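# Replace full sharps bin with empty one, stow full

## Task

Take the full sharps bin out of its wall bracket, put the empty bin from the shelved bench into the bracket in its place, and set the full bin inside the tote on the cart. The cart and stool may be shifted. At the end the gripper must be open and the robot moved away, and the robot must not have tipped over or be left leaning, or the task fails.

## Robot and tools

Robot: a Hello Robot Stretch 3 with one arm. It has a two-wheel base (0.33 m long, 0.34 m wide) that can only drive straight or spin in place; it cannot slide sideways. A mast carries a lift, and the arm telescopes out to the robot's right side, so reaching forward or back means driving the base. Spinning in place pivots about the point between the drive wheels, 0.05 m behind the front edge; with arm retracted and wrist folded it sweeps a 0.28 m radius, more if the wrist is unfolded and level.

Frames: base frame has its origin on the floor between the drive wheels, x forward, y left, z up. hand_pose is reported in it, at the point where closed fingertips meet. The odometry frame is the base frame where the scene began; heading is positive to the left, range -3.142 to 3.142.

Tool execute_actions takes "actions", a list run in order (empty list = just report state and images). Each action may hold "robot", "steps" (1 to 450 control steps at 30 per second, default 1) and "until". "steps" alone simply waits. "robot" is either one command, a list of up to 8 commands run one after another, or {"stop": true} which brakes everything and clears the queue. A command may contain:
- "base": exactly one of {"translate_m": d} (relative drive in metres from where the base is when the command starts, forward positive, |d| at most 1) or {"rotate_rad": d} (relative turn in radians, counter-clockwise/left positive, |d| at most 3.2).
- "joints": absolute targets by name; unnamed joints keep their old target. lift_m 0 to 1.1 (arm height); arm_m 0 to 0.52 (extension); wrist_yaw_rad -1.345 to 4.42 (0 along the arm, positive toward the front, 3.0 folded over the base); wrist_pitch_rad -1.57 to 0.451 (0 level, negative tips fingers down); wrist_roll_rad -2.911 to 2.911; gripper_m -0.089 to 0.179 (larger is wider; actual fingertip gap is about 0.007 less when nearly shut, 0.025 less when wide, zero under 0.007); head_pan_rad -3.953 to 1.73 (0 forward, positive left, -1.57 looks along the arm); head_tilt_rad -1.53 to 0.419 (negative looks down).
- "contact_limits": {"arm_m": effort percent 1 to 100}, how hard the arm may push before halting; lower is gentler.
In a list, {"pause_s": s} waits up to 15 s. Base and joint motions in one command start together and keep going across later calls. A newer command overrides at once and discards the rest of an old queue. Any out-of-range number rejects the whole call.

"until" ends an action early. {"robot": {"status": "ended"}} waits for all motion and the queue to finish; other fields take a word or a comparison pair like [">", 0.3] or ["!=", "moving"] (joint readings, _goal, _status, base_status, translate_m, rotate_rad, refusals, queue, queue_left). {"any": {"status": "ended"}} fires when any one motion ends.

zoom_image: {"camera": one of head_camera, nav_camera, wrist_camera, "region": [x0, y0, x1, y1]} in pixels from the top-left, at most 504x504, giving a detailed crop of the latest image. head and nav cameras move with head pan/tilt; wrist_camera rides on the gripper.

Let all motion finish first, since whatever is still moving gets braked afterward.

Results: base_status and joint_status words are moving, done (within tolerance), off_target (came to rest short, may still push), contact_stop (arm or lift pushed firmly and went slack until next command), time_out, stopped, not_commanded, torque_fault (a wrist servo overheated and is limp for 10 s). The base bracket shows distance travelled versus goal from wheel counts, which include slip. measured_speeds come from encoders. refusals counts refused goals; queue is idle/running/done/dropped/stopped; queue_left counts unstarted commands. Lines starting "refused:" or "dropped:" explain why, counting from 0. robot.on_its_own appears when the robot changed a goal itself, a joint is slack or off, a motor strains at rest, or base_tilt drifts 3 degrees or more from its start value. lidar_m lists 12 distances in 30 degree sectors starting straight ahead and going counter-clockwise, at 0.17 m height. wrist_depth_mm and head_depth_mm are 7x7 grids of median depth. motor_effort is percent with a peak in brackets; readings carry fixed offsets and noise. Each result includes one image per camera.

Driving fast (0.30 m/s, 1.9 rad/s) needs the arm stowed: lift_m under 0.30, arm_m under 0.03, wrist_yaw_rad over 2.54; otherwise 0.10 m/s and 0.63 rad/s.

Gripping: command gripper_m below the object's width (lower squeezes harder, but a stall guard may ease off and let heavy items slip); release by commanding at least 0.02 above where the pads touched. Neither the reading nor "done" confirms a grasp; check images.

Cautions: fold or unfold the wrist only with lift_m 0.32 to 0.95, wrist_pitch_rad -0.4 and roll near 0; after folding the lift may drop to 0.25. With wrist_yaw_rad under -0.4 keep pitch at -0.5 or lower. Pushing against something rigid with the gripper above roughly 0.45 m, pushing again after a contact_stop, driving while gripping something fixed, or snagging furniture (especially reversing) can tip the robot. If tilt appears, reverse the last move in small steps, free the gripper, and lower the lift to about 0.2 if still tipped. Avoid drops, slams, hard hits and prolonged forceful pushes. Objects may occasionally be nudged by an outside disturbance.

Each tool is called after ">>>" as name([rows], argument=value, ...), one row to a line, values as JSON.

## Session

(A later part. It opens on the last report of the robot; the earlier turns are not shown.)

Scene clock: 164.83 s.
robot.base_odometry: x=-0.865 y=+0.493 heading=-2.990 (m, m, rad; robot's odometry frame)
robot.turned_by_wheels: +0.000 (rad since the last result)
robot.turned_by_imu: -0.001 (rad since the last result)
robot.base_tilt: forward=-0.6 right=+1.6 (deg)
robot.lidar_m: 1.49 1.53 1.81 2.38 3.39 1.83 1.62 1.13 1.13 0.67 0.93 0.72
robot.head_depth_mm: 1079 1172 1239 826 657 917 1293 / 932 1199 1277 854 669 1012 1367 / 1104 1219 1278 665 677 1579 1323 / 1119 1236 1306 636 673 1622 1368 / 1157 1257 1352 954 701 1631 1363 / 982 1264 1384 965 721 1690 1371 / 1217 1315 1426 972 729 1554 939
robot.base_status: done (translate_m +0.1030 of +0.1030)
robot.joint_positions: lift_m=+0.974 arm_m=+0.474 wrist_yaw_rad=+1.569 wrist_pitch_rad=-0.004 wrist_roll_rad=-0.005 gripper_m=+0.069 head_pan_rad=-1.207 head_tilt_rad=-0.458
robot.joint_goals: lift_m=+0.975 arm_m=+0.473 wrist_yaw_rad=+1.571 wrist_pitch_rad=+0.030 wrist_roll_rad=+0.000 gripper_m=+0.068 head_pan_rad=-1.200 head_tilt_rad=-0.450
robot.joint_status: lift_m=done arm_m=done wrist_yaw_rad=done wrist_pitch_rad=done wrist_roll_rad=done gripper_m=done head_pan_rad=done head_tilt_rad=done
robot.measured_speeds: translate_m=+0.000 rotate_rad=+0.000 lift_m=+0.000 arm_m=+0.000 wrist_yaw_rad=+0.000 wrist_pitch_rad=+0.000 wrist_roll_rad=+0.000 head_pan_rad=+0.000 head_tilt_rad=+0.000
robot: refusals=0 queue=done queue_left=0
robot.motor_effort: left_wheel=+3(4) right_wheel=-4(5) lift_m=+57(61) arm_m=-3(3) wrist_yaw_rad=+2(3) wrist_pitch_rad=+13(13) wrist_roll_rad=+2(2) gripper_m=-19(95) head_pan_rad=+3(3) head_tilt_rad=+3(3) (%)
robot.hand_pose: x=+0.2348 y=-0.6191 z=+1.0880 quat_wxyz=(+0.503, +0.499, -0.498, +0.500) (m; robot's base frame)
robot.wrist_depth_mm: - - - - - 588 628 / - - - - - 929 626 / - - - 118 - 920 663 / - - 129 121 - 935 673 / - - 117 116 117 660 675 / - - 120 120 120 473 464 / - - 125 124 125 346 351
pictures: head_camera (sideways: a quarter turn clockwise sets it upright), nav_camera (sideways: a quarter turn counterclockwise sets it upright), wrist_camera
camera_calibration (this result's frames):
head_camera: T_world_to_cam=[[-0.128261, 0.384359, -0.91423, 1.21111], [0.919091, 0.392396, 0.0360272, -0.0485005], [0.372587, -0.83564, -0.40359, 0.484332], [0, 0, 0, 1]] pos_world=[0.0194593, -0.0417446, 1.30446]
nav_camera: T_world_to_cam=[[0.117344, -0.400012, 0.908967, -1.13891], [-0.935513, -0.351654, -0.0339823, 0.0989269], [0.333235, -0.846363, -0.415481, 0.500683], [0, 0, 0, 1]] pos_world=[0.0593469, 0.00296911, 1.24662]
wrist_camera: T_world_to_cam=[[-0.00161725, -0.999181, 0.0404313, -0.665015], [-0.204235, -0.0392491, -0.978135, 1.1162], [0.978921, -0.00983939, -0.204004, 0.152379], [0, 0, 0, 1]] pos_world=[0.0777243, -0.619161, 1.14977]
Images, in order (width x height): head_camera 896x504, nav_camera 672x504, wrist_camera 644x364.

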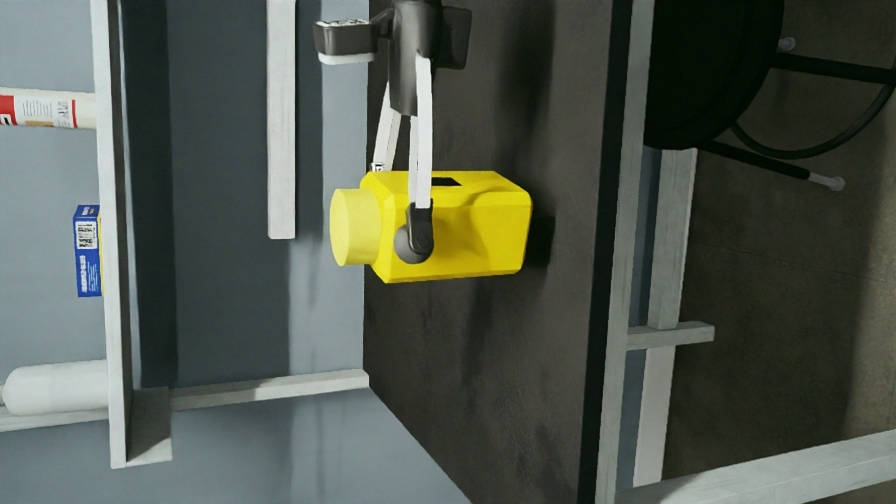

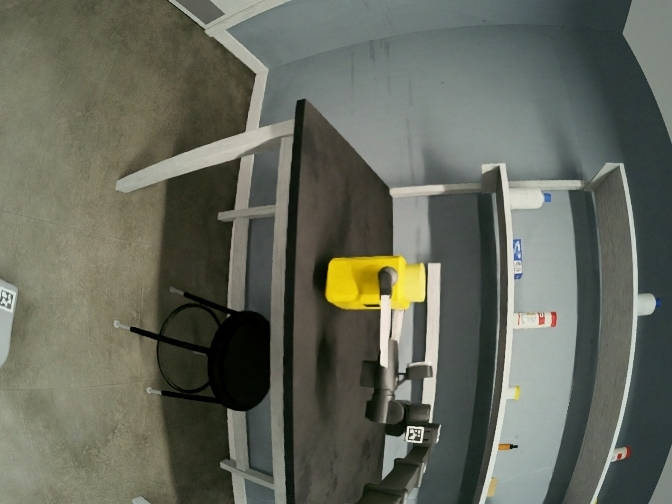

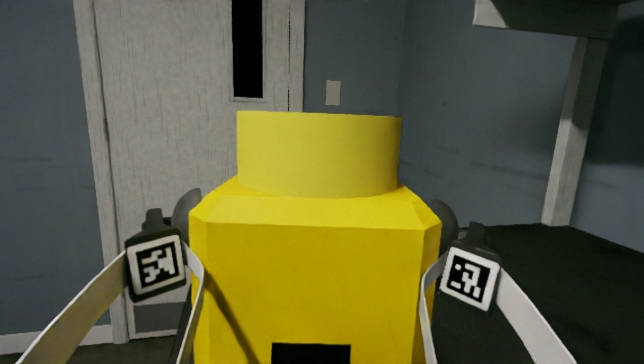

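>>> execute_actions([
  {"robot":[{"joints":{"arm_m":0.0,"wrist_yaw_rad":0.0,"lift_m":0.99,"head_pan_rad":-3.14,"head_tilt_rad":-0.3}},{"base":{"rotate_rad":-1.239}},{"base":{"translate_m":-1.0}},{"base":{"translate_m":-1.0}}],"steps":450,"until":{"robot":{"status":"ended"}}},
  {"steps":450,"until":{"robot":{"status":"ended"}}},
])

Scene clock: 197.07 s.
robot.base_odometry: x=+0.064 y=-1.278 heading=+2.054 (m, m, rad; robot's odometry frame)
robot.turned_by_wheels: -1.239 (rad since the last result)
robot.turned_by_imu: -1.266 (rad since the last result)
robot.base_tilt: forward=-0.6 right=+1.5 (deg)
robot.lidar_m: 2.64 2.24 1.78 1.31 1.82 1.44 1.42 1.53 2.01 1.47 1.50 2.26
robot.head_depth_mm: 1201 1248 1327 1396 1443 - - / 1216 1280 1347 1410 1470 - - / 1236 1297 1360 1442 1508 - - / 1251 1327 1398 1466 1568 1668 1555 / 1285 1339 1419 1506 1589 1711 1591 / 1302 1364 1442 1523 1619 1731 1598 / 1316 1393 1471 1562 1664 1776 1600
robot.base_status: done (translate_m -1.0000 of -1.0000)
robot.joint_positions: lift_m=+0.989 arm_m=+0.000 wrist_yaw_rad=+0.001 wrist_pitch_rad=-0.005 wrist_roll_rad=-0.005 gripper_m=+0.069 head_pan_rad=-3.133 head_tilt_rad=-0.310
robot.joint_goals: lift_m=+0.990 arm_m=+0.000 wrist_yaw_rad=+0.000 wrist_pitch_rad=+0.030 wrist_roll_rad=+0.000 gripper_m=+0.068 head_pan_rad=-3.140 head_tilt_rad=-0.300
robot.joint_status: lift_m=done arm_m=done wrist_yaw_rad=done wrist_pitch_rad=done wrist_roll_rad=done gripper_m=done head_pan_rad=done head_tilt_rad=done
robot.measured_speeds: translate_m=+0.000 rotate_rad=+0.000 lift_m=+0.000 arm_m=+0.000 wrist_yaw_rad=+0.000 wrist_pitch_rad=+0.000 wrist_roll_rad=+0.000 head_pan_rad=+0.000 head_tilt_rad=+0.000
robot: refusals=0 queue=done queue_left=0
robot.motor_effort: left_wheel=+4(8) right_wheel=-4(11) lift_m=+55(60) arm_m=-3(3) wrist_yaw_rad=-1(4) wrist_pitch_rad=+13(13) wrist_roll_rad=+2(3) gripper_m=-20(20) head_pan_rad=-2(37) head_tilt_rad=+4(15) (%)
robot.hand_pose: x=-0.0211 y=-0.4013 z=+1.1027 quat_wxyz=(+0.709, +0.003, -0.705, -0.002) (m; robot's base frame)
robot.wrist_depth_mm: - - - - - - - / - - - - - - - / - - - 119 - - - / - - 129 121 - - - / - - 117 116 117 - - / - - 120 120 120 - - / - - 124 123 125 - -
pictures: head_camera (sideways: a quarter turn clockwise sets it upright), nav_camera (sideways: a quarter turn counterclockwise sets it upright), wrist_camera
camera_calibration (this result's frames):
head_camera: T_world_to_cam=[[0.265494, -0.0146196, -0.964002, 1.27369], [0.0531255, -0.998144, 0.0297686, -0.0350763], [-0.962648, -0.0591164, -0.264224, 0.311102], [0, 0, 0, 1]] pos_world=[-0.0368113, 0.00200091, 1.31108]
nav_camera: T_world_to_cam=[[-0.277032, 0.0302937, 0.960383, -1.20362], [-0.00939495, 0.99937, -0.0342335, 0.0936112], [-0.960815, -0.0185065, -0.276573, 0.3278], [0, 0, 0, 1]] pos_world=[-0.0176079, -0.0510235, 1.2498]
wrist_camera: T_world_to_cam=[[-0.999182, -0.00105745, 0.0404364, -0.0689103], [-0.0397917, 0.205341, -0.977881, 1.18821], [-0.00726917, -0.97869, -0.205215, -0.000315793], [0, 0, 0, 1]] pos_world=[-0.0215755, -0.244369, 1.16465]
Images, in order (width x height): head_camera 896x504, nav_camera 672x504, wrist_camera 644x364.

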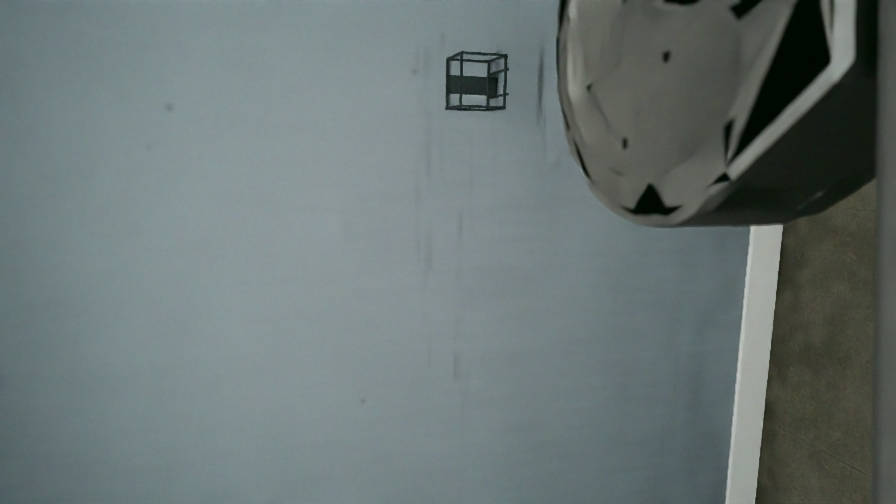

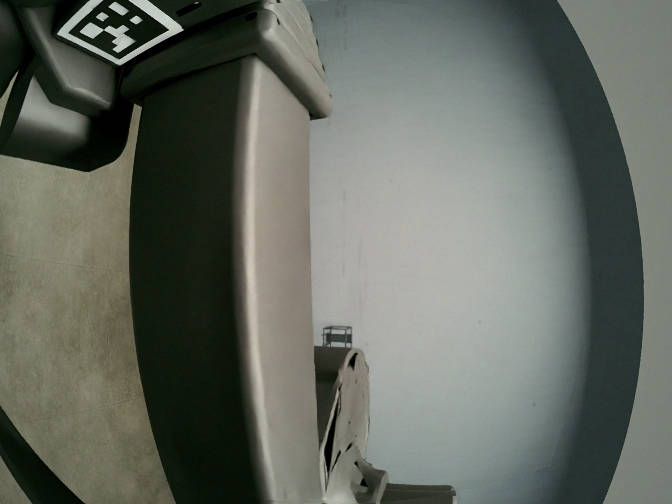

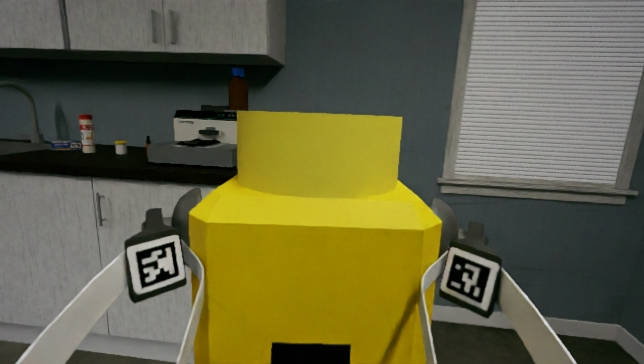

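>>> zoom_image(camera="head_camera", region=[420, 30, 540, 130])

Region (420, 30, 540, 130) of head_camera's 896x504 image, scaled by 4.200, with more detail than that image has.

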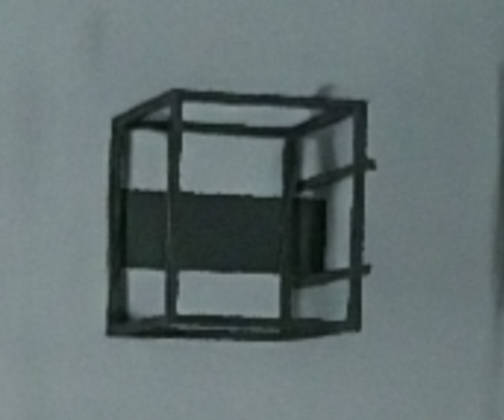

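>>> execute_actions([
  {"robot":[{"base":{"rotate_rad":-0.285},"joints":{"head_pan_rad":-1.57,"head_tilt_rad":-0.6}},{"base":{"translate_m":-0.702}},{"base":{"rotate_rad":-1.382}},{"joints":{"arm_m":0.12}}],"steps":450,"until":{"robot":{"status":"ended"}}},
])

Scene clock: 214.03 s.
robot.base_odometry: x=+0.203 y=-1.966 heading=+0.387 (m, m, rad; robot's odometry frame)
robot.turned_by_wheels: -1.667 (rad since the last result)
robot.turned_by_imu: -1.698 (rad since the last result)
robot.base_tilt: forward=-0.6 right=+1.6 (deg)
robot.lidar_m: 2.12 1.90 2.19 3.48 2.27 1.25 1.22 1.03 0.76 0.74 0.77 1.08
robot.head_depth_mm: 590 649 699 - - 1070 1217 / 595 654 705 - - 1086 1211 / 596 657 476 - - 1090 1218 / 601 659 482 814 947 1098 1225 / 600 661 735 825 949 1105 1230 / 604 663 738 833 955 1114 1235 / 604 666 739 836 961 1124 1248
robot.base_status: done (rotate_rad -1.3818 of -1.3820)
robot.joint_positions: lift_m=+0.989 arm_m=+0.120 wrist_yaw_rad=+0.001 wrist_pitch_rad=-0.005 wrist_roll_rad=-0.005 gripper_m=+0.069 head_pan_rad=-1.577 head_tilt_rad=-0.593
robot.joint_goals: lift_m=+0.990 arm_m=+0.120 wrist_yaw_rad=+0.000 wrist_pitch_rad=+0.030 wrist_roll_rad=+0.000 gripper_m=+0.068 head_pan_rad=-1.570 head_tilt_rad=-0.600
robot.joint_status: lift_m=done arm_m=done wrist_yaw_rad=done wrist_pitch_rad=done wrist_roll_rad=done gripper_m=done head_pan_rad=done head_tilt_rad=done
robot.measured_speeds: translate_m=+0.000 rotate_rad=+0.000 lift_m=+0.000 arm_m=+0.000 wrist_yaw_rad=+0.000 wrist_pitch_rad=+0.000 wrist_roll_rad=+0.000 head_pan_rad=+0.000 head_tilt_rad=+0.000
robot: refusals=0 queue=done queue_left=0
robot.motor_effort: left_wheel=+4(6) right_wheel=-5(10) lift_m=+56(56) arm_m=+3(5) wrist_yaw_rad=-1(1) wrist_pitch_rad=+13(13) wrist_roll_rad=+3(2) gripper_m=-19(20) head_pan_rad=+3(35) head_tilt_rad=-2(19) (%)
robot.hand_pose: x=-0.0211 y=-0.5208 z=+1.1027 quat_wxyz=(+0.709, +0.003, -0.705, -0.002) (m; robot's base frame)
robot.wrist_depth_mm: 351 349 341 343 340 336 338 / 365 358 356 355 355 348 343 / 375 371 367 119 359 362 354 / 385 384 128 121 375 368 370 / 396 396 117 117 117 386 386 / 416 422 120 119 121 393 400 / 431 433 125 123 125 419 404
pictures: head_camera (sideways: a quarter turn clockwise sets it upright), nav_camera (sideways: a quarter turn counterclockwise sets it upright), wrist_camera
camera_calibration (this result's frames):
head_camera: T_world_to_cam=[[0.0201213, 0.523819, -0.851592, 1.12851], [0.998756, 0.0283406, 0.041031, -0.055494], [0.0456275, -0.851358, -0.522597, 0.641179], [0, 0, 0, 1]] pos_world=[0.00346253, -0.0436873, 1.29838]
nav_camera: T_world_to_cam=[[-0.0359545, -0.533662, 0.844933, -1.05446], [-0.999341, 0.0149106, -0.0331074, 0.0981714], [0.00506968, -0.845566, -0.533846, 0.656699], [0, 0, 0, 1]] pos_world=[0.0568649, -0.00890442, 1.24477]
wrist_camera: T_world_to_cam=[[-0.999181, -0.00105495, 0.0404396, -0.0690395], [-0.0397943, 0.205341, -0.977881, 1.21274], [-0.00727229, -0.97869, -0.205215, -0.117243], [0, 0, 0, 1]] pos_world=[-0.0215756, -0.363843, 1.16465]
Images, in order (width x height): head_camera 896x504, nav_camera 672x504, wrist_camera 644x364.

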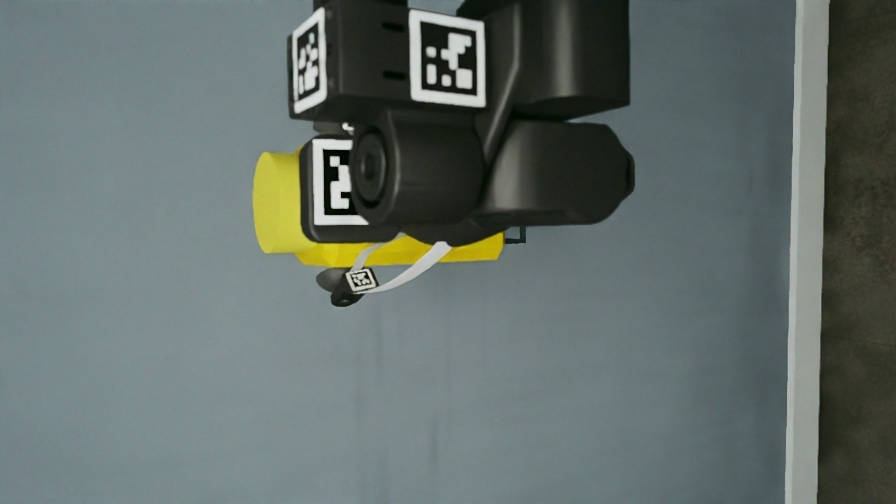

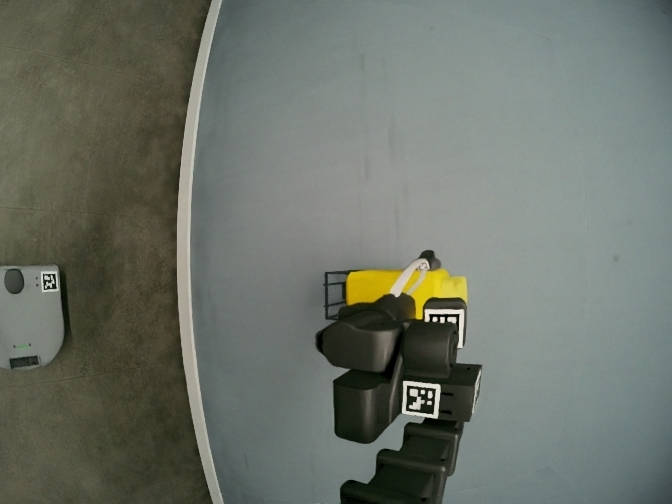

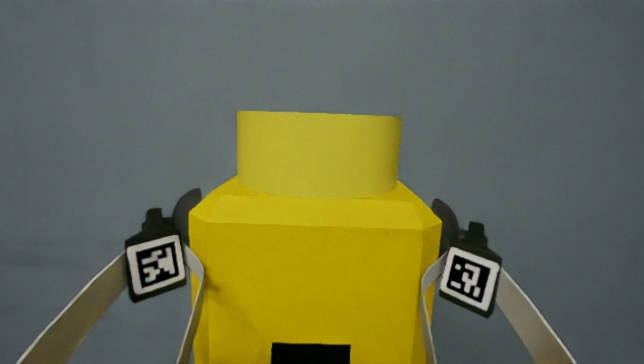

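>>> execute_actions([
  {"robot":[{"base":{"rotate_rad":-0.025},"joints":{"head_tilt_rad":-0.55,"arm_m":0.27}}],"steps":150,"until":{"robot":{"status":"ended"}}},
])

Scene clock: 217.50 s.
robot.base_odometry: x=+0.203 y=-1.966 heading=+0.362 (m, m, rad; robot's odometry frame)
robot.turned_by_wheels: -0.025 (rad since the last result)
robot.turned_by_imu: -0.026 (rad since the last result)
robot.base_tilt: forward=-0.7 right=+1.6 (deg)
robot.lidar_m: 2.11 1.90 2.14 3.27 2.33 1.26 1.22 1.05 0.77 0.74 0.76 1.04
robot.head_depth_mm: 595 648 - 811 906 1039 1188 / 598 650 - 825 904 1034 1179 / 597 644 - 831 906 1042 1188 / 598 654 702 807 908 1044 1199 / 599 654 725 806 913 1049 1195 / 601 657 719 805 911 1050 1212 / 602 656 727 814 915 1053 1202
robot.base_status: done (rotate_rad -0.0248 of -0.0250)
robot.joint_positions: lift_m=+0.989 arm_m=+0.270 wrist_yaw_rad=+0.001 wrist_pitch_rad=-0.005 wrist_roll_rad=-0.005 gripper_m=+0.069 head_pan_rad=-1.577 head_tilt_rad=-0.557
robot.joint_goals: lift_m=+0.990 arm_m=+0.270 wrist_yaw_rad=+0.000 wrist_pitch_rad=+0.030 wrist_roll_rad=+0.000 gripper_m=+0.068 head_pan_rad=-1.570 head_tilt_rad=-0.550
robot.joint_status: lift_m=done arm_m=done wrist_yaw_rad=done wrist_pitch_rad=done wrist_roll_rad=done gripper_m=done head_pan_rad=done head_tilt_rad=done
robot.measured_speeds: translate_m=+0.000 rotate_rad=+0.000 lift_m=+0.000 arm_m=+0.000 wrist_yaw_rad=+0.000 wrist_pitch_rad=+0.000 wrist_roll_rad=+0.000 head_pan_rad=+0.000 head_tilt_rad=+0.000
robot: refusals=0 queue=done queue_left=0
robot.motor_effort: left_wheel=+4(10) right_wheel=-5(11) lift_m=+56(56) arm_m=+3(1) wrist_yaw_rad=-1(1) wrist_pitch_rad=+13(13) wrist_roll_rad=+3(2) gripper_m=-20(19) head_pan_rad=+2(3) head_tilt_rad=+3(6) (%)
robot.hand_pose: x=-0.0212 y=-0.6708 z=+1.1027 quat_wxyz=(+0.709, +0.003, -0.705, -0.002) (m; robot's base frame)
robot.wrist_depth_mm: 207 206 205 206 207 207 206 / 215 213 213 214 213 212 213 / 220 218 217 118 219 220 220 / 226 229 129 120 223 230 227 / 237 235 117 116 117 237 232 / 247 250 120 119 120 244 245 / 255 257 124 124 125 254 254
pictures: head_camera (sideways: a quarter turn clockwise sets it upright), nav_camera (sideways: a quarter turn counterclockwise sets it upright), wrist_camera
camera_calibration (this result's frames):
head_camera: T_world_to_cam=[[0.0199306, 0.492889, -0.869864, 1.15234], [0.998765, 0.0297923, 0.0397652, -0.053848], [0.0455151, -0.869582, -0.491686, 0.600961], [0, 0, 0, 1]] pos_world=[0.00346193, -0.0437842, 1.3]
nav_camera: T_world_to_cam=[[-0.0357653, -0.502964, 0.863567, -1.07876], [-0.999348, 0.0137157, -0.0334004, 0.0985543], [0.0049548, -0.864198, -0.503127, 0.616731], [0, 0, 0, 1]] pos_world=[0.0568523, -0.0109499, 1.24516]
wrist_camera: T_world_to_cam=[[-0.999182, -0.000805889, 0.0404396, -0.0690945], [-0.0397431, 0.205351, -0.977881, 1.24354], [-0.00751624, -0.978688, -0.205215, -0.264048], [0, 0, 0, 1]] pos_world=[-0.0216003, -0.51384, 1.16465]
Images, in order (width x height): head_camera 896x504, nav_camera 672x504, wrist_camera 644x364.

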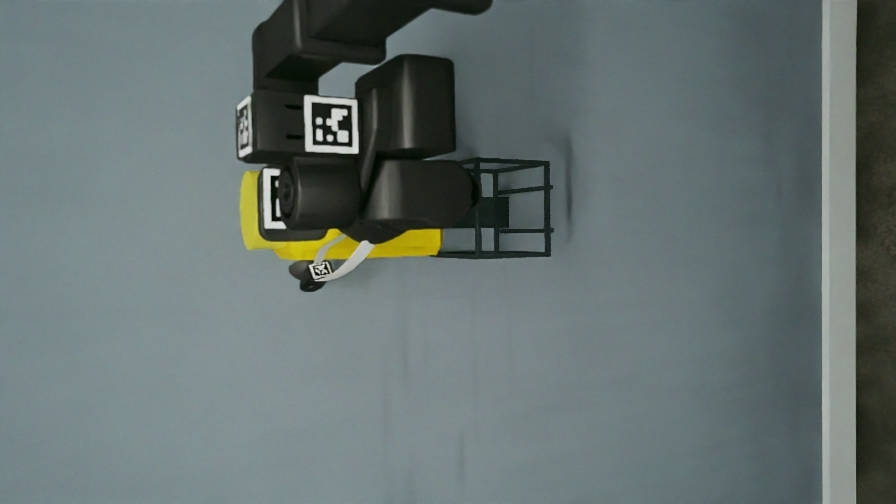

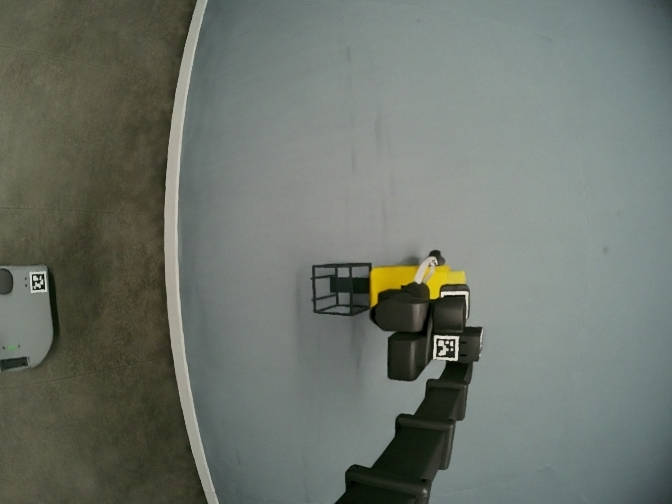

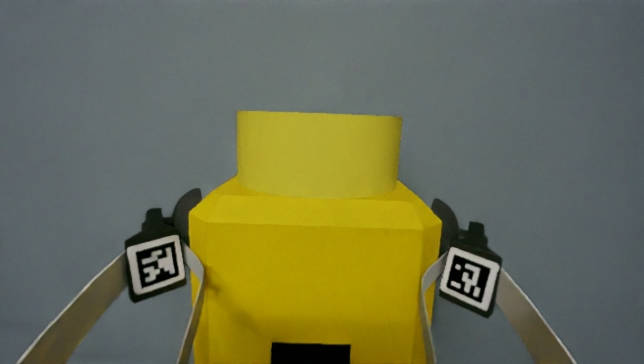

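>>> execute_actions([
  {"robot":[{"joints":{"arm_m":0.284,"wrist_pitch_rad":0.042}},{"joints":{"lift_m":0.965}}],"steps":150,"until":{"robot":{"status":"ended"}}},
])

>>> zoom_image(camera="head_camera", region=[380, 130, 580, 290])

Scene clock: 220.33 s.
robot.base_odometry: x=+0.203 y=-1.966 heading=+0.362 (m, m, rad; robot's odometry frame)
robot.turned_by_wheels: +0.000 (rad since the last result)
robot.turned_by_imu: -0.001 (rad since the last result)
robot.base_tilt: forward=-0.6 right=+1.6 (deg)
robot.lidar_m: 2.12 1.89 2.14 3.27 2.33 1.26 1.22 1.05 0.77 0.74 0.77 1.04
robot.head_depth_mm: 597 653 698 814 903 1040 1184 / 598 648 692 830 906 1044 1186 / 598 654 - - 906 1047 1191 / 599 652 691 807 912 1044 1204 / 598 656 723 804 912 1051 1205 / 599 657 727 804 913 1048 1213 / 602 659 727 808 916 1054 1207
robot.base_status: done (rotate_rad -0.0248 of -0.0250)
robot.joint_positions: lift_m=+0.965 arm_m=+0.284 wrist_yaw_rad=+0.001 wrist_pitch_rad=+0.000 wrist_roll_rad=-0.005 gripper_m=+0.069 head_pan_rad=-1.577 head_tilt_rad=-0.557
robot.joint_goals: lift_m=+0.965 arm_m=+0.284 wrist_yaw_rad=+0.000 wrist_pitch_rad=+0.042 wrist_roll_rad=+0.000 gripper_m=+0.068 head_pan_rad=-1.570 head_tilt_rad=-0.550
robot.joint_status: lift_m=done arm_m=done wrist_yaw_rad=done wrist_pitch_rad=done wrist_roll_rad=done gripper_m=done head_pan_rad=done head_tilt_rad=done
robot.measured_speeds: translate_m=+0.000 rotate_rad=+0.000 lift_m=+0.000 arm_m=+0.000 wrist_yaw_rad=+0.000 wrist_pitch_rad=+0.000 wrist_roll_rad=+0.000 head_pan_rad=+0.000 head_tilt_rad=+0.000
robot: refusals=0 queue=done queue_left=0
robot.motor_effort: left_wheel=+4(4) right_wheel=-4(4) lift_m=+26(54) arm_m=+2(3) wrist_yaw_rad=-1(1) wrist_pitch_rad=+15(16) wrist_roll_rad=+2(3) gripper_m=-20(20) head_pan_rad=+2(3) head_tilt_rad=+3(3) (%)
robot.hand_pose: x=-0.0212 y=-0.6850 z=+1.0801 quat_wxyz=(+0.709, +0.001, -0.705, +0.000) (m; robot's base frame)
robot.wrist_depth_mm: 193 193 193 193 195 195 195 / 200 200 200 200 201 200 199 / 207 206 205 118 205 205 206 / 214 215 129 121 210 213 212 / 224 220 117 116 117 220 221 / 230 234 120 120 120 228 229 / 238 240 125 124 125 239 239
pictures: head_camera (sideways: a quarter turn clockwise sets it upright), nav_camera (sideways: a quarter turn counterclockwise sets it upright), wrist_camera
camera_calibration (this result's frames):
head_camera: T_world_to_cam=[[0.0199305, 0.492889, -0.869864, 1.15234], [0.998765, 0.0297925, 0.0397652, -0.053848], [0.0455152, -0.869582, -0.491686, 0.600961], [0, 0, 0, 1]] pos_world=[0.00346193, -0.0437842, 1.3]
nav_camera: T_world_to_cam=[[-0.0357652, -0.502964, 0.863567, -1.07876], [-0.999348, 0.0137155, -0.0334004, 0.0985543], [0.0049549, -0.864198, -0.503127, 0.616731], [0, 0, 0, 1]] pos_world=[0.0568523, -0.0109499, 1.24516]
wrist_camera: T_world_to_cam=[[-0.999182, -0.000579464, 0.0404375, -0.068033], [-0.0397382, 0.199756, -0.97904, 1.22176], [-0.00751031, -0.979846, -0.199615, -0.289376], [0, 0, 0, 1]] pos_world=[-0.0216, -0.527638, 1.14114]
Images, in order (width x height): head_camera 896x504, nav_camera 672x504, wrist_camera 644x364.

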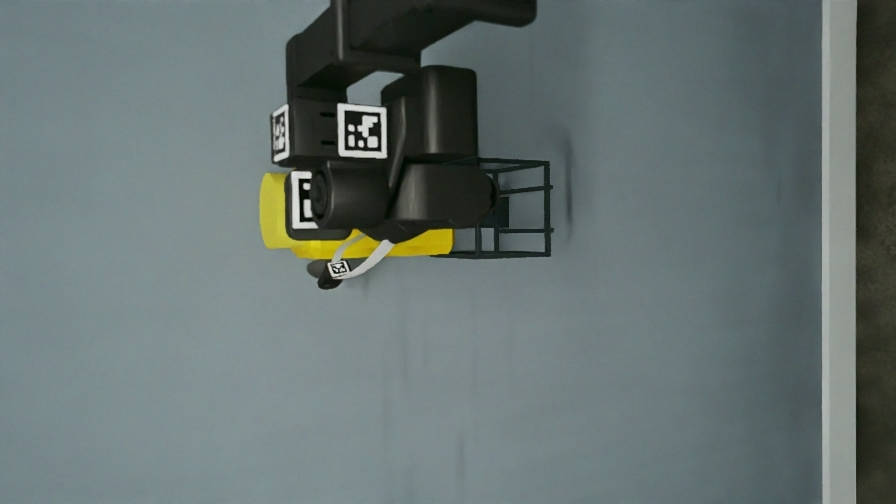

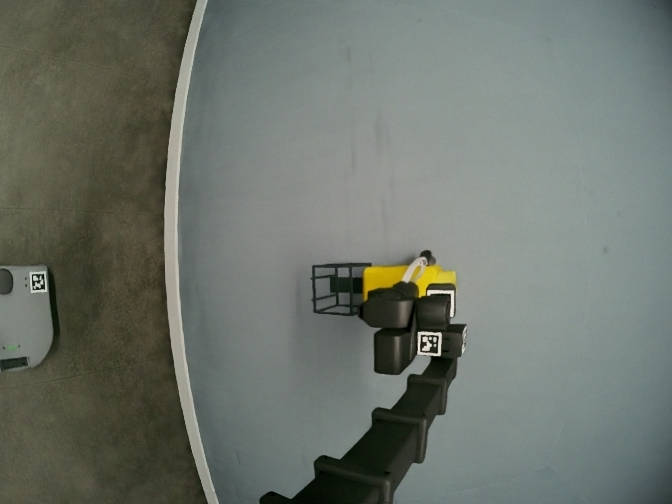

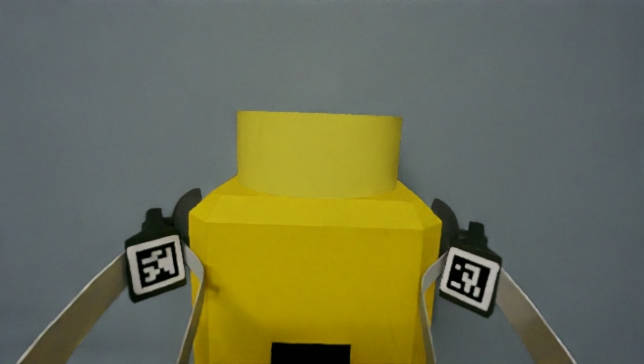

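Region (380, 130, 580, 290) of head_camera's 896x504 image, scaled by 2.520, with more detail than that image has; it fills the top 403 rows of this view, and the rest is white.

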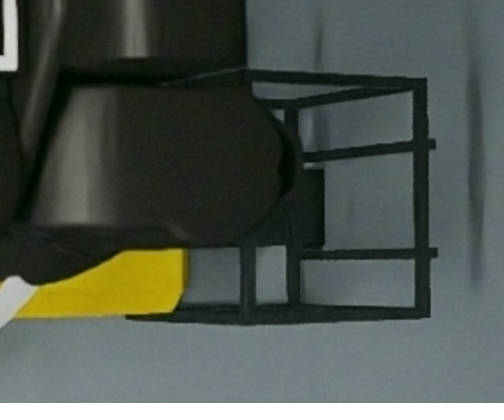

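>>> execute_actions([
  {"robot":[{"base":{"translate_m":-0.003},"joints":{"lift_m":0.952}}],"steps":150,"until":{"robot":{"status":"ended"}}},
])

>>> zoom_image(camera="head_camera", region=[400, 140, 560, 280])

Scene clock: 222.17 s.
robot.base_odometry: x=+0.200 y=-1.967 heading=+0.362 (m, m, rad; robot's odometry frame)
robot.turned_by_wheels: +0.000 (rad since the last result)
robot.turned_by_imu: +0.000 (rad since the last result)
robot.base_tilt: forward=-0.6 right=+1.6 (deg)
robot.lidar_m: 2.12 1.89 2.14 3.28 2.32 1.25 1.22 1.05 0.77 0.74 0.77 1.04
robot.head_depth_mm: 594 648 704 826 917 1038 1183 / 596 652 698 - 905 1035 1194 / 598 654 689 - 909 1040 1187 / 599 655 691 812 907 1045 1206 / 598 655 723 806 909 1047 1200 / 600 656 725 805 913 1047 1200 / 601 656 725 808 918 1049 1205
robot.base_status: done (translate_m -0.0030 of -0.0030)
robot.joint_positions: lift_m=+0.952 arm_m=+0.284 wrist_yaw_rad=+0.001 wrist_pitch_rad=+0.001 wrist_roll_rad=-0.005 gripper_m=+0.069 head_pan_rad=-1.577 head_tilt_rad=-0.557
robot.joint_goals: lift_m=+0.952 arm_m=+0.284 wrist_yaw_rad=+0.000 wrist_pitch_rad=+0.042 wrist_roll_rad=+0.000 gripper_m=+0.068 head_pan_rad=-1.570 head_tilt_rad=-0.550
robot.joint_status: lift_m=done arm_m=done wrist_yaw_rad=done wrist_pitch_rad=done wrist_roll_rad=done gripper_m=done head_pan_rad=done head_tilt_rad=done
robot.measured_speeds: translate_m=+0.000 rotate_rad=+0.000 lift_m=+0.000 arm_m=+0.000 wrist_yaw_rad=+0.000 wrist_pitch_rad=+0.000 wrist_roll_rad=+0.000 head_pan_rad=+0.000 head_tilt_rad=+0.000
robot: refusals=0 queue=done queue_left=0
robot.motor_effort: left_wheel=+3(5) right_wheel=-5(11) lift_m=+27(30) arm_m=+3(3) wrist_yaw_rad=-1(1) wrist_pitch_rad=+15(15) wrist_roll_rad=+2(2) gripper_m=-20(20) head_pan_rad=+3(3) head_tilt_rad=+3(3) (%)
robot.hand_pose: x=-0.0212 y=-0.6850 z=+1.0672 quat_wxyz=(+0.709, +0.000, -0.705, +0.000) (m; robot's base frame)
robot.wrist_depth_mm: 194 194 194 196 194 194 194 / 200 200 201 200 200 200 199 / 208 207 205 119 206 207 206 / 216 214 129 122 212 211 214 / 221 220 117 117 118 221 220 / 230 235 120 119 119 227 229 / 238 236 124 123 125 237 238
pictures: head_camera (sideways: a quarter turn clockwise sets it upright), nav_camera (sideways: a quarter turn counterclockwise sets it upright), wrist_camera
camera_calibration (this result's frames):
head_camera: T_world_to_cam=[[0.0199306, 0.492889, -0.869864, 1.15234], [0.998765, 0.0297923, 0.0397652, -0.053848], [0.0455151, -0.869582, -0.491686, 0.600961], [0, 0, 0, 1]] pos_world=[0.00346193, -0.0437842, 1.3]
nav_camera: T_world_to_cam=[[-0.0357653, -0.502964, 0.863567, -1.07876], [-0.999348, 0.0137157, -0.0334004, 0.0985543], [0.0049548, -0.864198, -0.503127, 0.616731], [0, 0, 0, 1]] pos_world=[0.0568523, -0.0109499, 1.24516]
wrist_camera: T_world_to_cam=[[-0.999182, -0.00056876, 0.0404375, -0.0675027], [-0.039738, 0.199504, -0.979091, 1.20898], [-0.0075106, -0.979897, -0.199364, -0.292268], [0, 0, 0, 1]] pos_world=[-0.0216001, -0.527628, 1.12817]
Images, in order (width x height): head_camera 896x504, nav_camera 672x504, wrist_camera 644x364.

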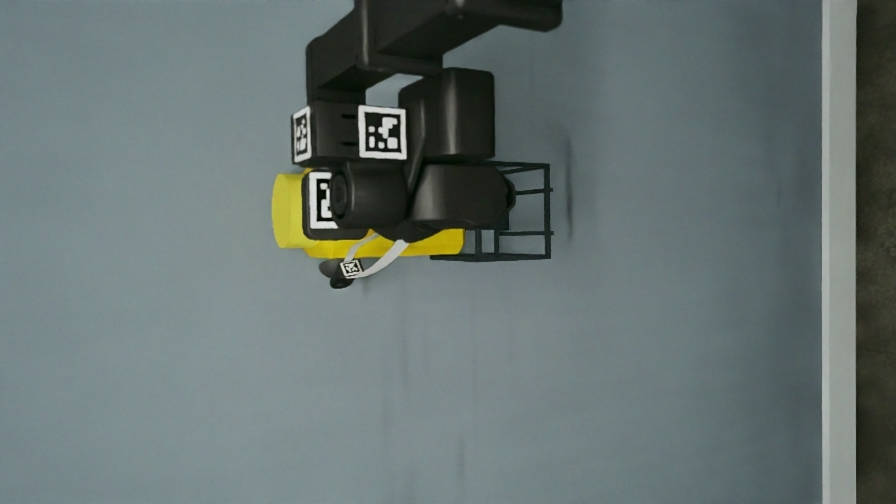

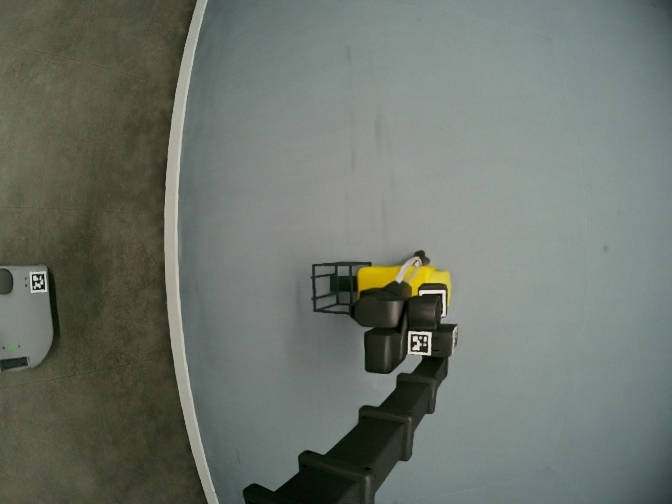

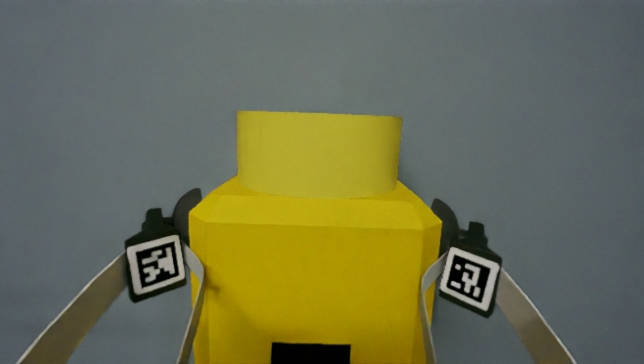

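Region (400, 140, 560, 280) of head_camera's 896x504 image, scaled by 3.150, with more detail than that image has; it fills the top 441 rows of this view, and the rest is white.

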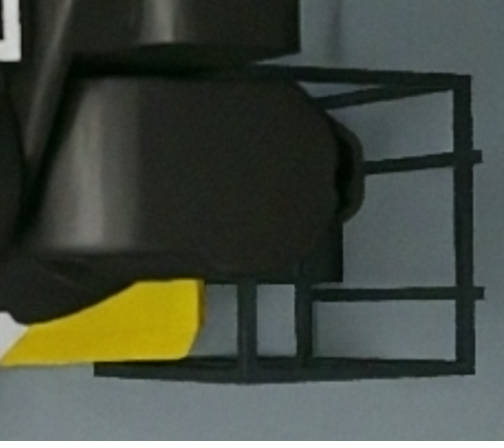

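>>> execute_actions([
  {"robot":[{"joints":{"lift_m":0.925}}],"steps":150,"until":{"robot":{"status":"ended"}}},
])

>>> zoom_image(camera="head_camera", region=[400, 140, 560, 280])

Scene clock: 224.00 s.
robot.base_odometry: x=+0.200 y=-1.967 heading=+0.362 (m, m, rad; robot's odometry frame)
robot.turned_by_wheels: +0.000 (rad since the last result)
robot.turned_by_imu: +0.000 (rad since the last result)
robot.base_tilt: forward=-0.6 right=+1.6 (deg)
robot.lidar_m: 2.11 1.89 2.14 3.27 2.33 1.25 1.22 1.05 0.77 0.74 0.77 1.05
robot.head_depth_mm: 597 652 710 - 922 1037 1190 / 595 651 708 - 913 1035 1187 / 596 652 692 - 920 1039 1202 / 599 654 701 789 911 1040 1188 / 600 655 725 804 910 1047 1199 / 599 655 726 808 911 1049 1204 / 602 659 727 808 915 1054 1208
robot.base_status: done (translate_m -0.0030 of -0.0030)
robot.joint_positions: lift_m=+0.925 arm_m=+0.284 wrist_yaw_rad=+0.002 wrist_pitch_rad=+0.004 wrist_roll_rad=-0.003 gripper_m=+0.069 head_pan_rad=-1.577 head_tilt_rad=-0.557
robot.joint_goals: lift_m=+0.925 arm_m=+0.284 wrist_yaw_rad=+0.000 wrist_pitch_rad=+0.042 wrist_roll_rad=+0.000 gripper_m=+0.068 head_pan_rad=-1.570 head_tilt_rad=-0.550
robot.joint_status: lift_m=done arm_m=done wrist_yaw_rad=done wrist_pitch_rad=done wrist_roll_rad=done gripper_m=done head_pan_rad=done head_tilt_rad=done
robot.measured_speeds: translate_m=+0.000 rotate_rad=+0.000 lift_m=+0.000 arm_m=+0.000 wrist_yaw_rad=+0.000 wrist_pitch_rad=+0.000 wrist_roll_rad=+0.000 head_pan_rad=+0.000 head_tilt_rad=+0.000
robot: refusals=0 queue=done queue_left=0
robot.motor_effort: left_wheel=+5(5) right_wheel=-6(6) lift_m=+27(29) arm_m=+3(4) wrist_yaw_rad=-2(2) wrist_pitch_rad=+14(15) wrist_roll_rad=+2(2) gripper_m=-20(20) head_pan_rad=+3(3) head_tilt_rad=+3(3) (%)
robot.hand_pose: x=-0.0209 y=-0.6851 z=+1.0411 quat_wxyz=(+0.709, -0.001, -0.706, +0.002) (m; robot's base frame)
robot.wrist_depth_mm: 195 194 194 194 193 193 192 / 200 201 200 198 200 200 199 / 207 207 204 118 206 207 207 / 214 215 129 121 211 213 212 / 221 219 116 116 117 221 220 / 228 233 120 120 120 227 229 / - 239 125 123 125 235 237
pictures: head_camera (sideways: a quarter turn clockwise sets it upright), nav_camera (sideways: a quarter turn counterclockwise sets it upright), wrist_camera
camera_calibration (this result's frames):
head_camera: T_world_to_cam=[[0.0199305, 0.492888, -0.869864, 1.15234], [0.998765, 0.0297926, 0.0397652, -0.0538479], [0.0455153, -0.869582, -0.491686, 0.60096], [0, 0, 0, 1]] pos_world=[0.00346194, -0.0437842, 1.3]
nav_camera: T_world_to_cam=[[-0.0357651, -0.502964, 0.863567, -1.07876], [-0.999348, 0.0137154, -0.0334004, 0.0985543], [0.004955, -0.864199, -0.503126, 0.61673], [0, 0, 0, 1]] pos_world=[0.0568523, -0.0109499, 1.24516]
wrist_camera: T_world_to_cam=[[-0.99927, -0.00139627, 0.0381686, -0.0644075], [-0.0377028, 0.195843, -0.97991, 1.18189], [-0.00610684, -0.980634, -0.195753, -0.301781], [0, 0, 0, 1]] pos_world=[-0.0216428, -0.527492, 1.10153]
Images, in order (width x height): head_camera 896x504, nav_camera 672x504, wrist_camera 644x364.

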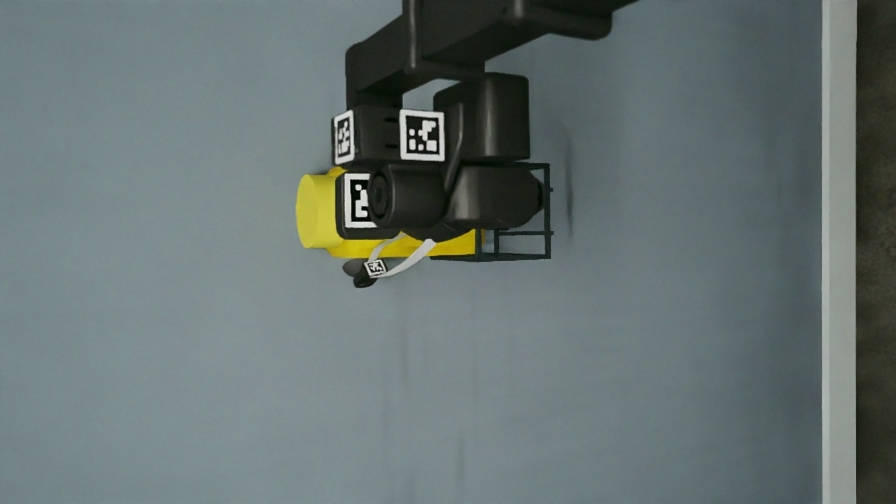

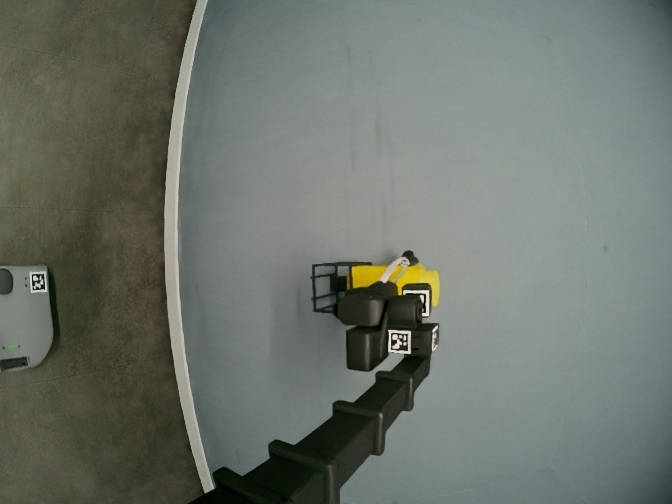

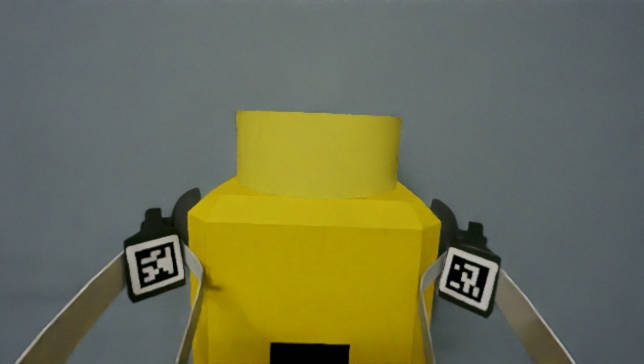

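Region (400, 140, 560, 280) of head_camera's 896x504 image, scaled by 3.150, with more detail than that image has; it fills the top 441 rows of this view, and the rest is white.

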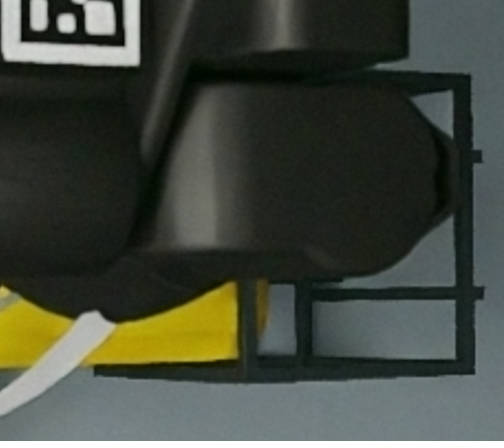

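>>> execute_actions([
  {"robot":[{"base":{"translate_m":0.0015},"joints":{"lift_m":0.86}}],"steps":150,"until":{"robot":{"status":"ended"}}},
])

Scene clock: 226.17 s.
robot.base_odometry: x=+0.201 y=-1.967 heading=+0.362 (m, m, rad; robot's odometry frame)
robot.turned_by_wheels: +0.000 (rad since the last result)
robot.turned_by_imu: -0.001 (rad since the last result)
robot.base_tilt: forward=-0.6 right=+1.6 (deg)
robot.lidar_m: 2.11 1.89 2.14 3.26 2.33 1.26 1.22 1.05 0.76 0.74 0.76 1.05
robot.head_depth_mm: 595 651 716 786 - 1065 1184 / 597 653 718 775 938 1038 1189 / 597 652 710 - 954 1045 1200 / 598 653 714 767 909 1041 1197 / 600 655 723 806 909 1052 1203 / 602 657 725 806 915 1056 1205 / 600 657 727 809 918 1054 1221
robot.base_status: done (translate_m +0.0015 of +0.0015)
robot.joint_positions: lift_m=+0.860 arm_m=+0.284 wrist_yaw_rad=+0.002 wrist_pitch_rad=+0.004 wrist_roll_rad=-0.003 gripper_m=+0.069 head_pan_rad=-1.577 head_tilt_rad=-0.557
robot.joint_goals: lift_m=+0.860 arm_m=+0.284 wrist_yaw_rad=+0.000 wrist_pitch_rad=+0.042 wrist_roll_rad=+0.000 gripper_m=+0.068 head_pan_rad=-1.570 head_tilt_rad=-0.550
robot.joint_status: lift_m=done arm_m=done wrist_yaw_rad=done wrist_pitch_rad=done wrist_roll_rad=done gripper_m=done head_pan_rad=done head_tilt_rad=done
robot.measured_speeds: translate_m=+0.000 rotate_rad=+0.000 lift_m=+0.000 arm_m=+0.000 wrist_yaw_rad=+0.000 wrist_pitch_rad=+0.000 wrist_roll_rad=+0.000 head_pan_rad=+0.000 head_tilt_rad=+0.000
robot: refusals=0 queue=done queue_left=0
robot.motor_effort: left_wheel=+4(8) right_wheel=-4(9) lift_m=+27(26) arm_m=+3(4) wrist_yaw_rad=-2(2) wrist_pitch_rad=+14(14) wrist_roll_rad=+1(2) gripper_m=-20(20) head_pan_rad=+3(3) head_tilt_rad=+3(3) (%)
robot.hand_pose: x=-0.0210 y=-0.6851 z=+0.9761 quat_wxyz=(+0.709, -0.001, -0.706, +0.002) (m; robot's base frame)
robot.wrist_depth_mm: 194 195 195 194 194 194 195 / 199 200 200 199 199 200 200 / 207 206 205 119 205 205 206 / 214 213 128 121 211 213 215 / 222 219 117 116 117 220 220 / 230 231 120 119 120 228 229 / 236 239 124 123 125 239 237
pictures: head_camera (sideways: a quarter turn clockwise sets it upright), nav_camera (sideways: a quarter turn counterclockwise sets it upright), wrist_camera
camera_calibration (this result's frames):
head_camera: T_world_to_cam=[[0.0199307, 0.492888, -0.869864, 1.15234], [0.998765, 0.0297922, 0.0397652, -0.0538479], [0.045515, -0.869582, -0.491686, 0.60096], [0, 0, 0, 1]] pos_world=[0.00346192, -0.0437842, 1.3]
nav_camera: T_world_to_cam=[[-0.0357653, -0.502964, 0.863567, -1.07876], [-0.999348, 0.0137158, -0.0334004, 0.0985543], [0.00495469, -0.864199, -0.503126, 0.61673], [0, 0, 0, 1]] pos_world=[0.0568523, -0.0109499, 1.24516]
wrist_camera: T_world_to_cam=[[-0.99927, -0.00116751, 0.0381796, -0.0618392], [-0.0376687, 0.195851, -0.97991, 1.1182], [-0.00633348, -0.980633, -0.195753, -0.314509], [0, 0, 0, 1]] pos_world=[-0.0216648, -0.527492, 1.03653]
Images, in order (width x height): head_camera 896x504, nav_camera 672x504, wrist_camera 644x364.

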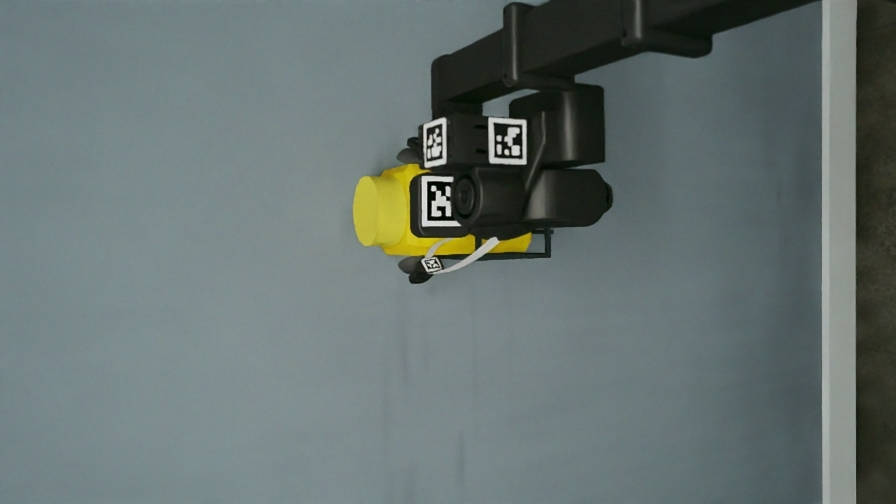

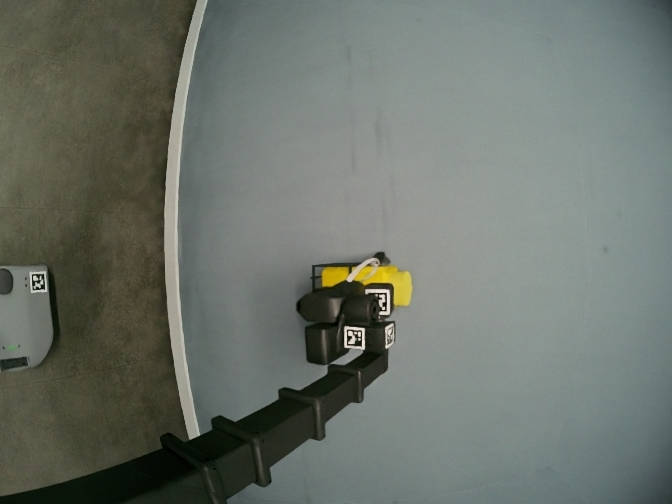

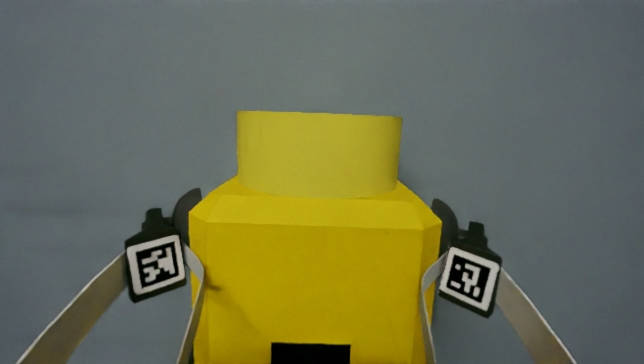

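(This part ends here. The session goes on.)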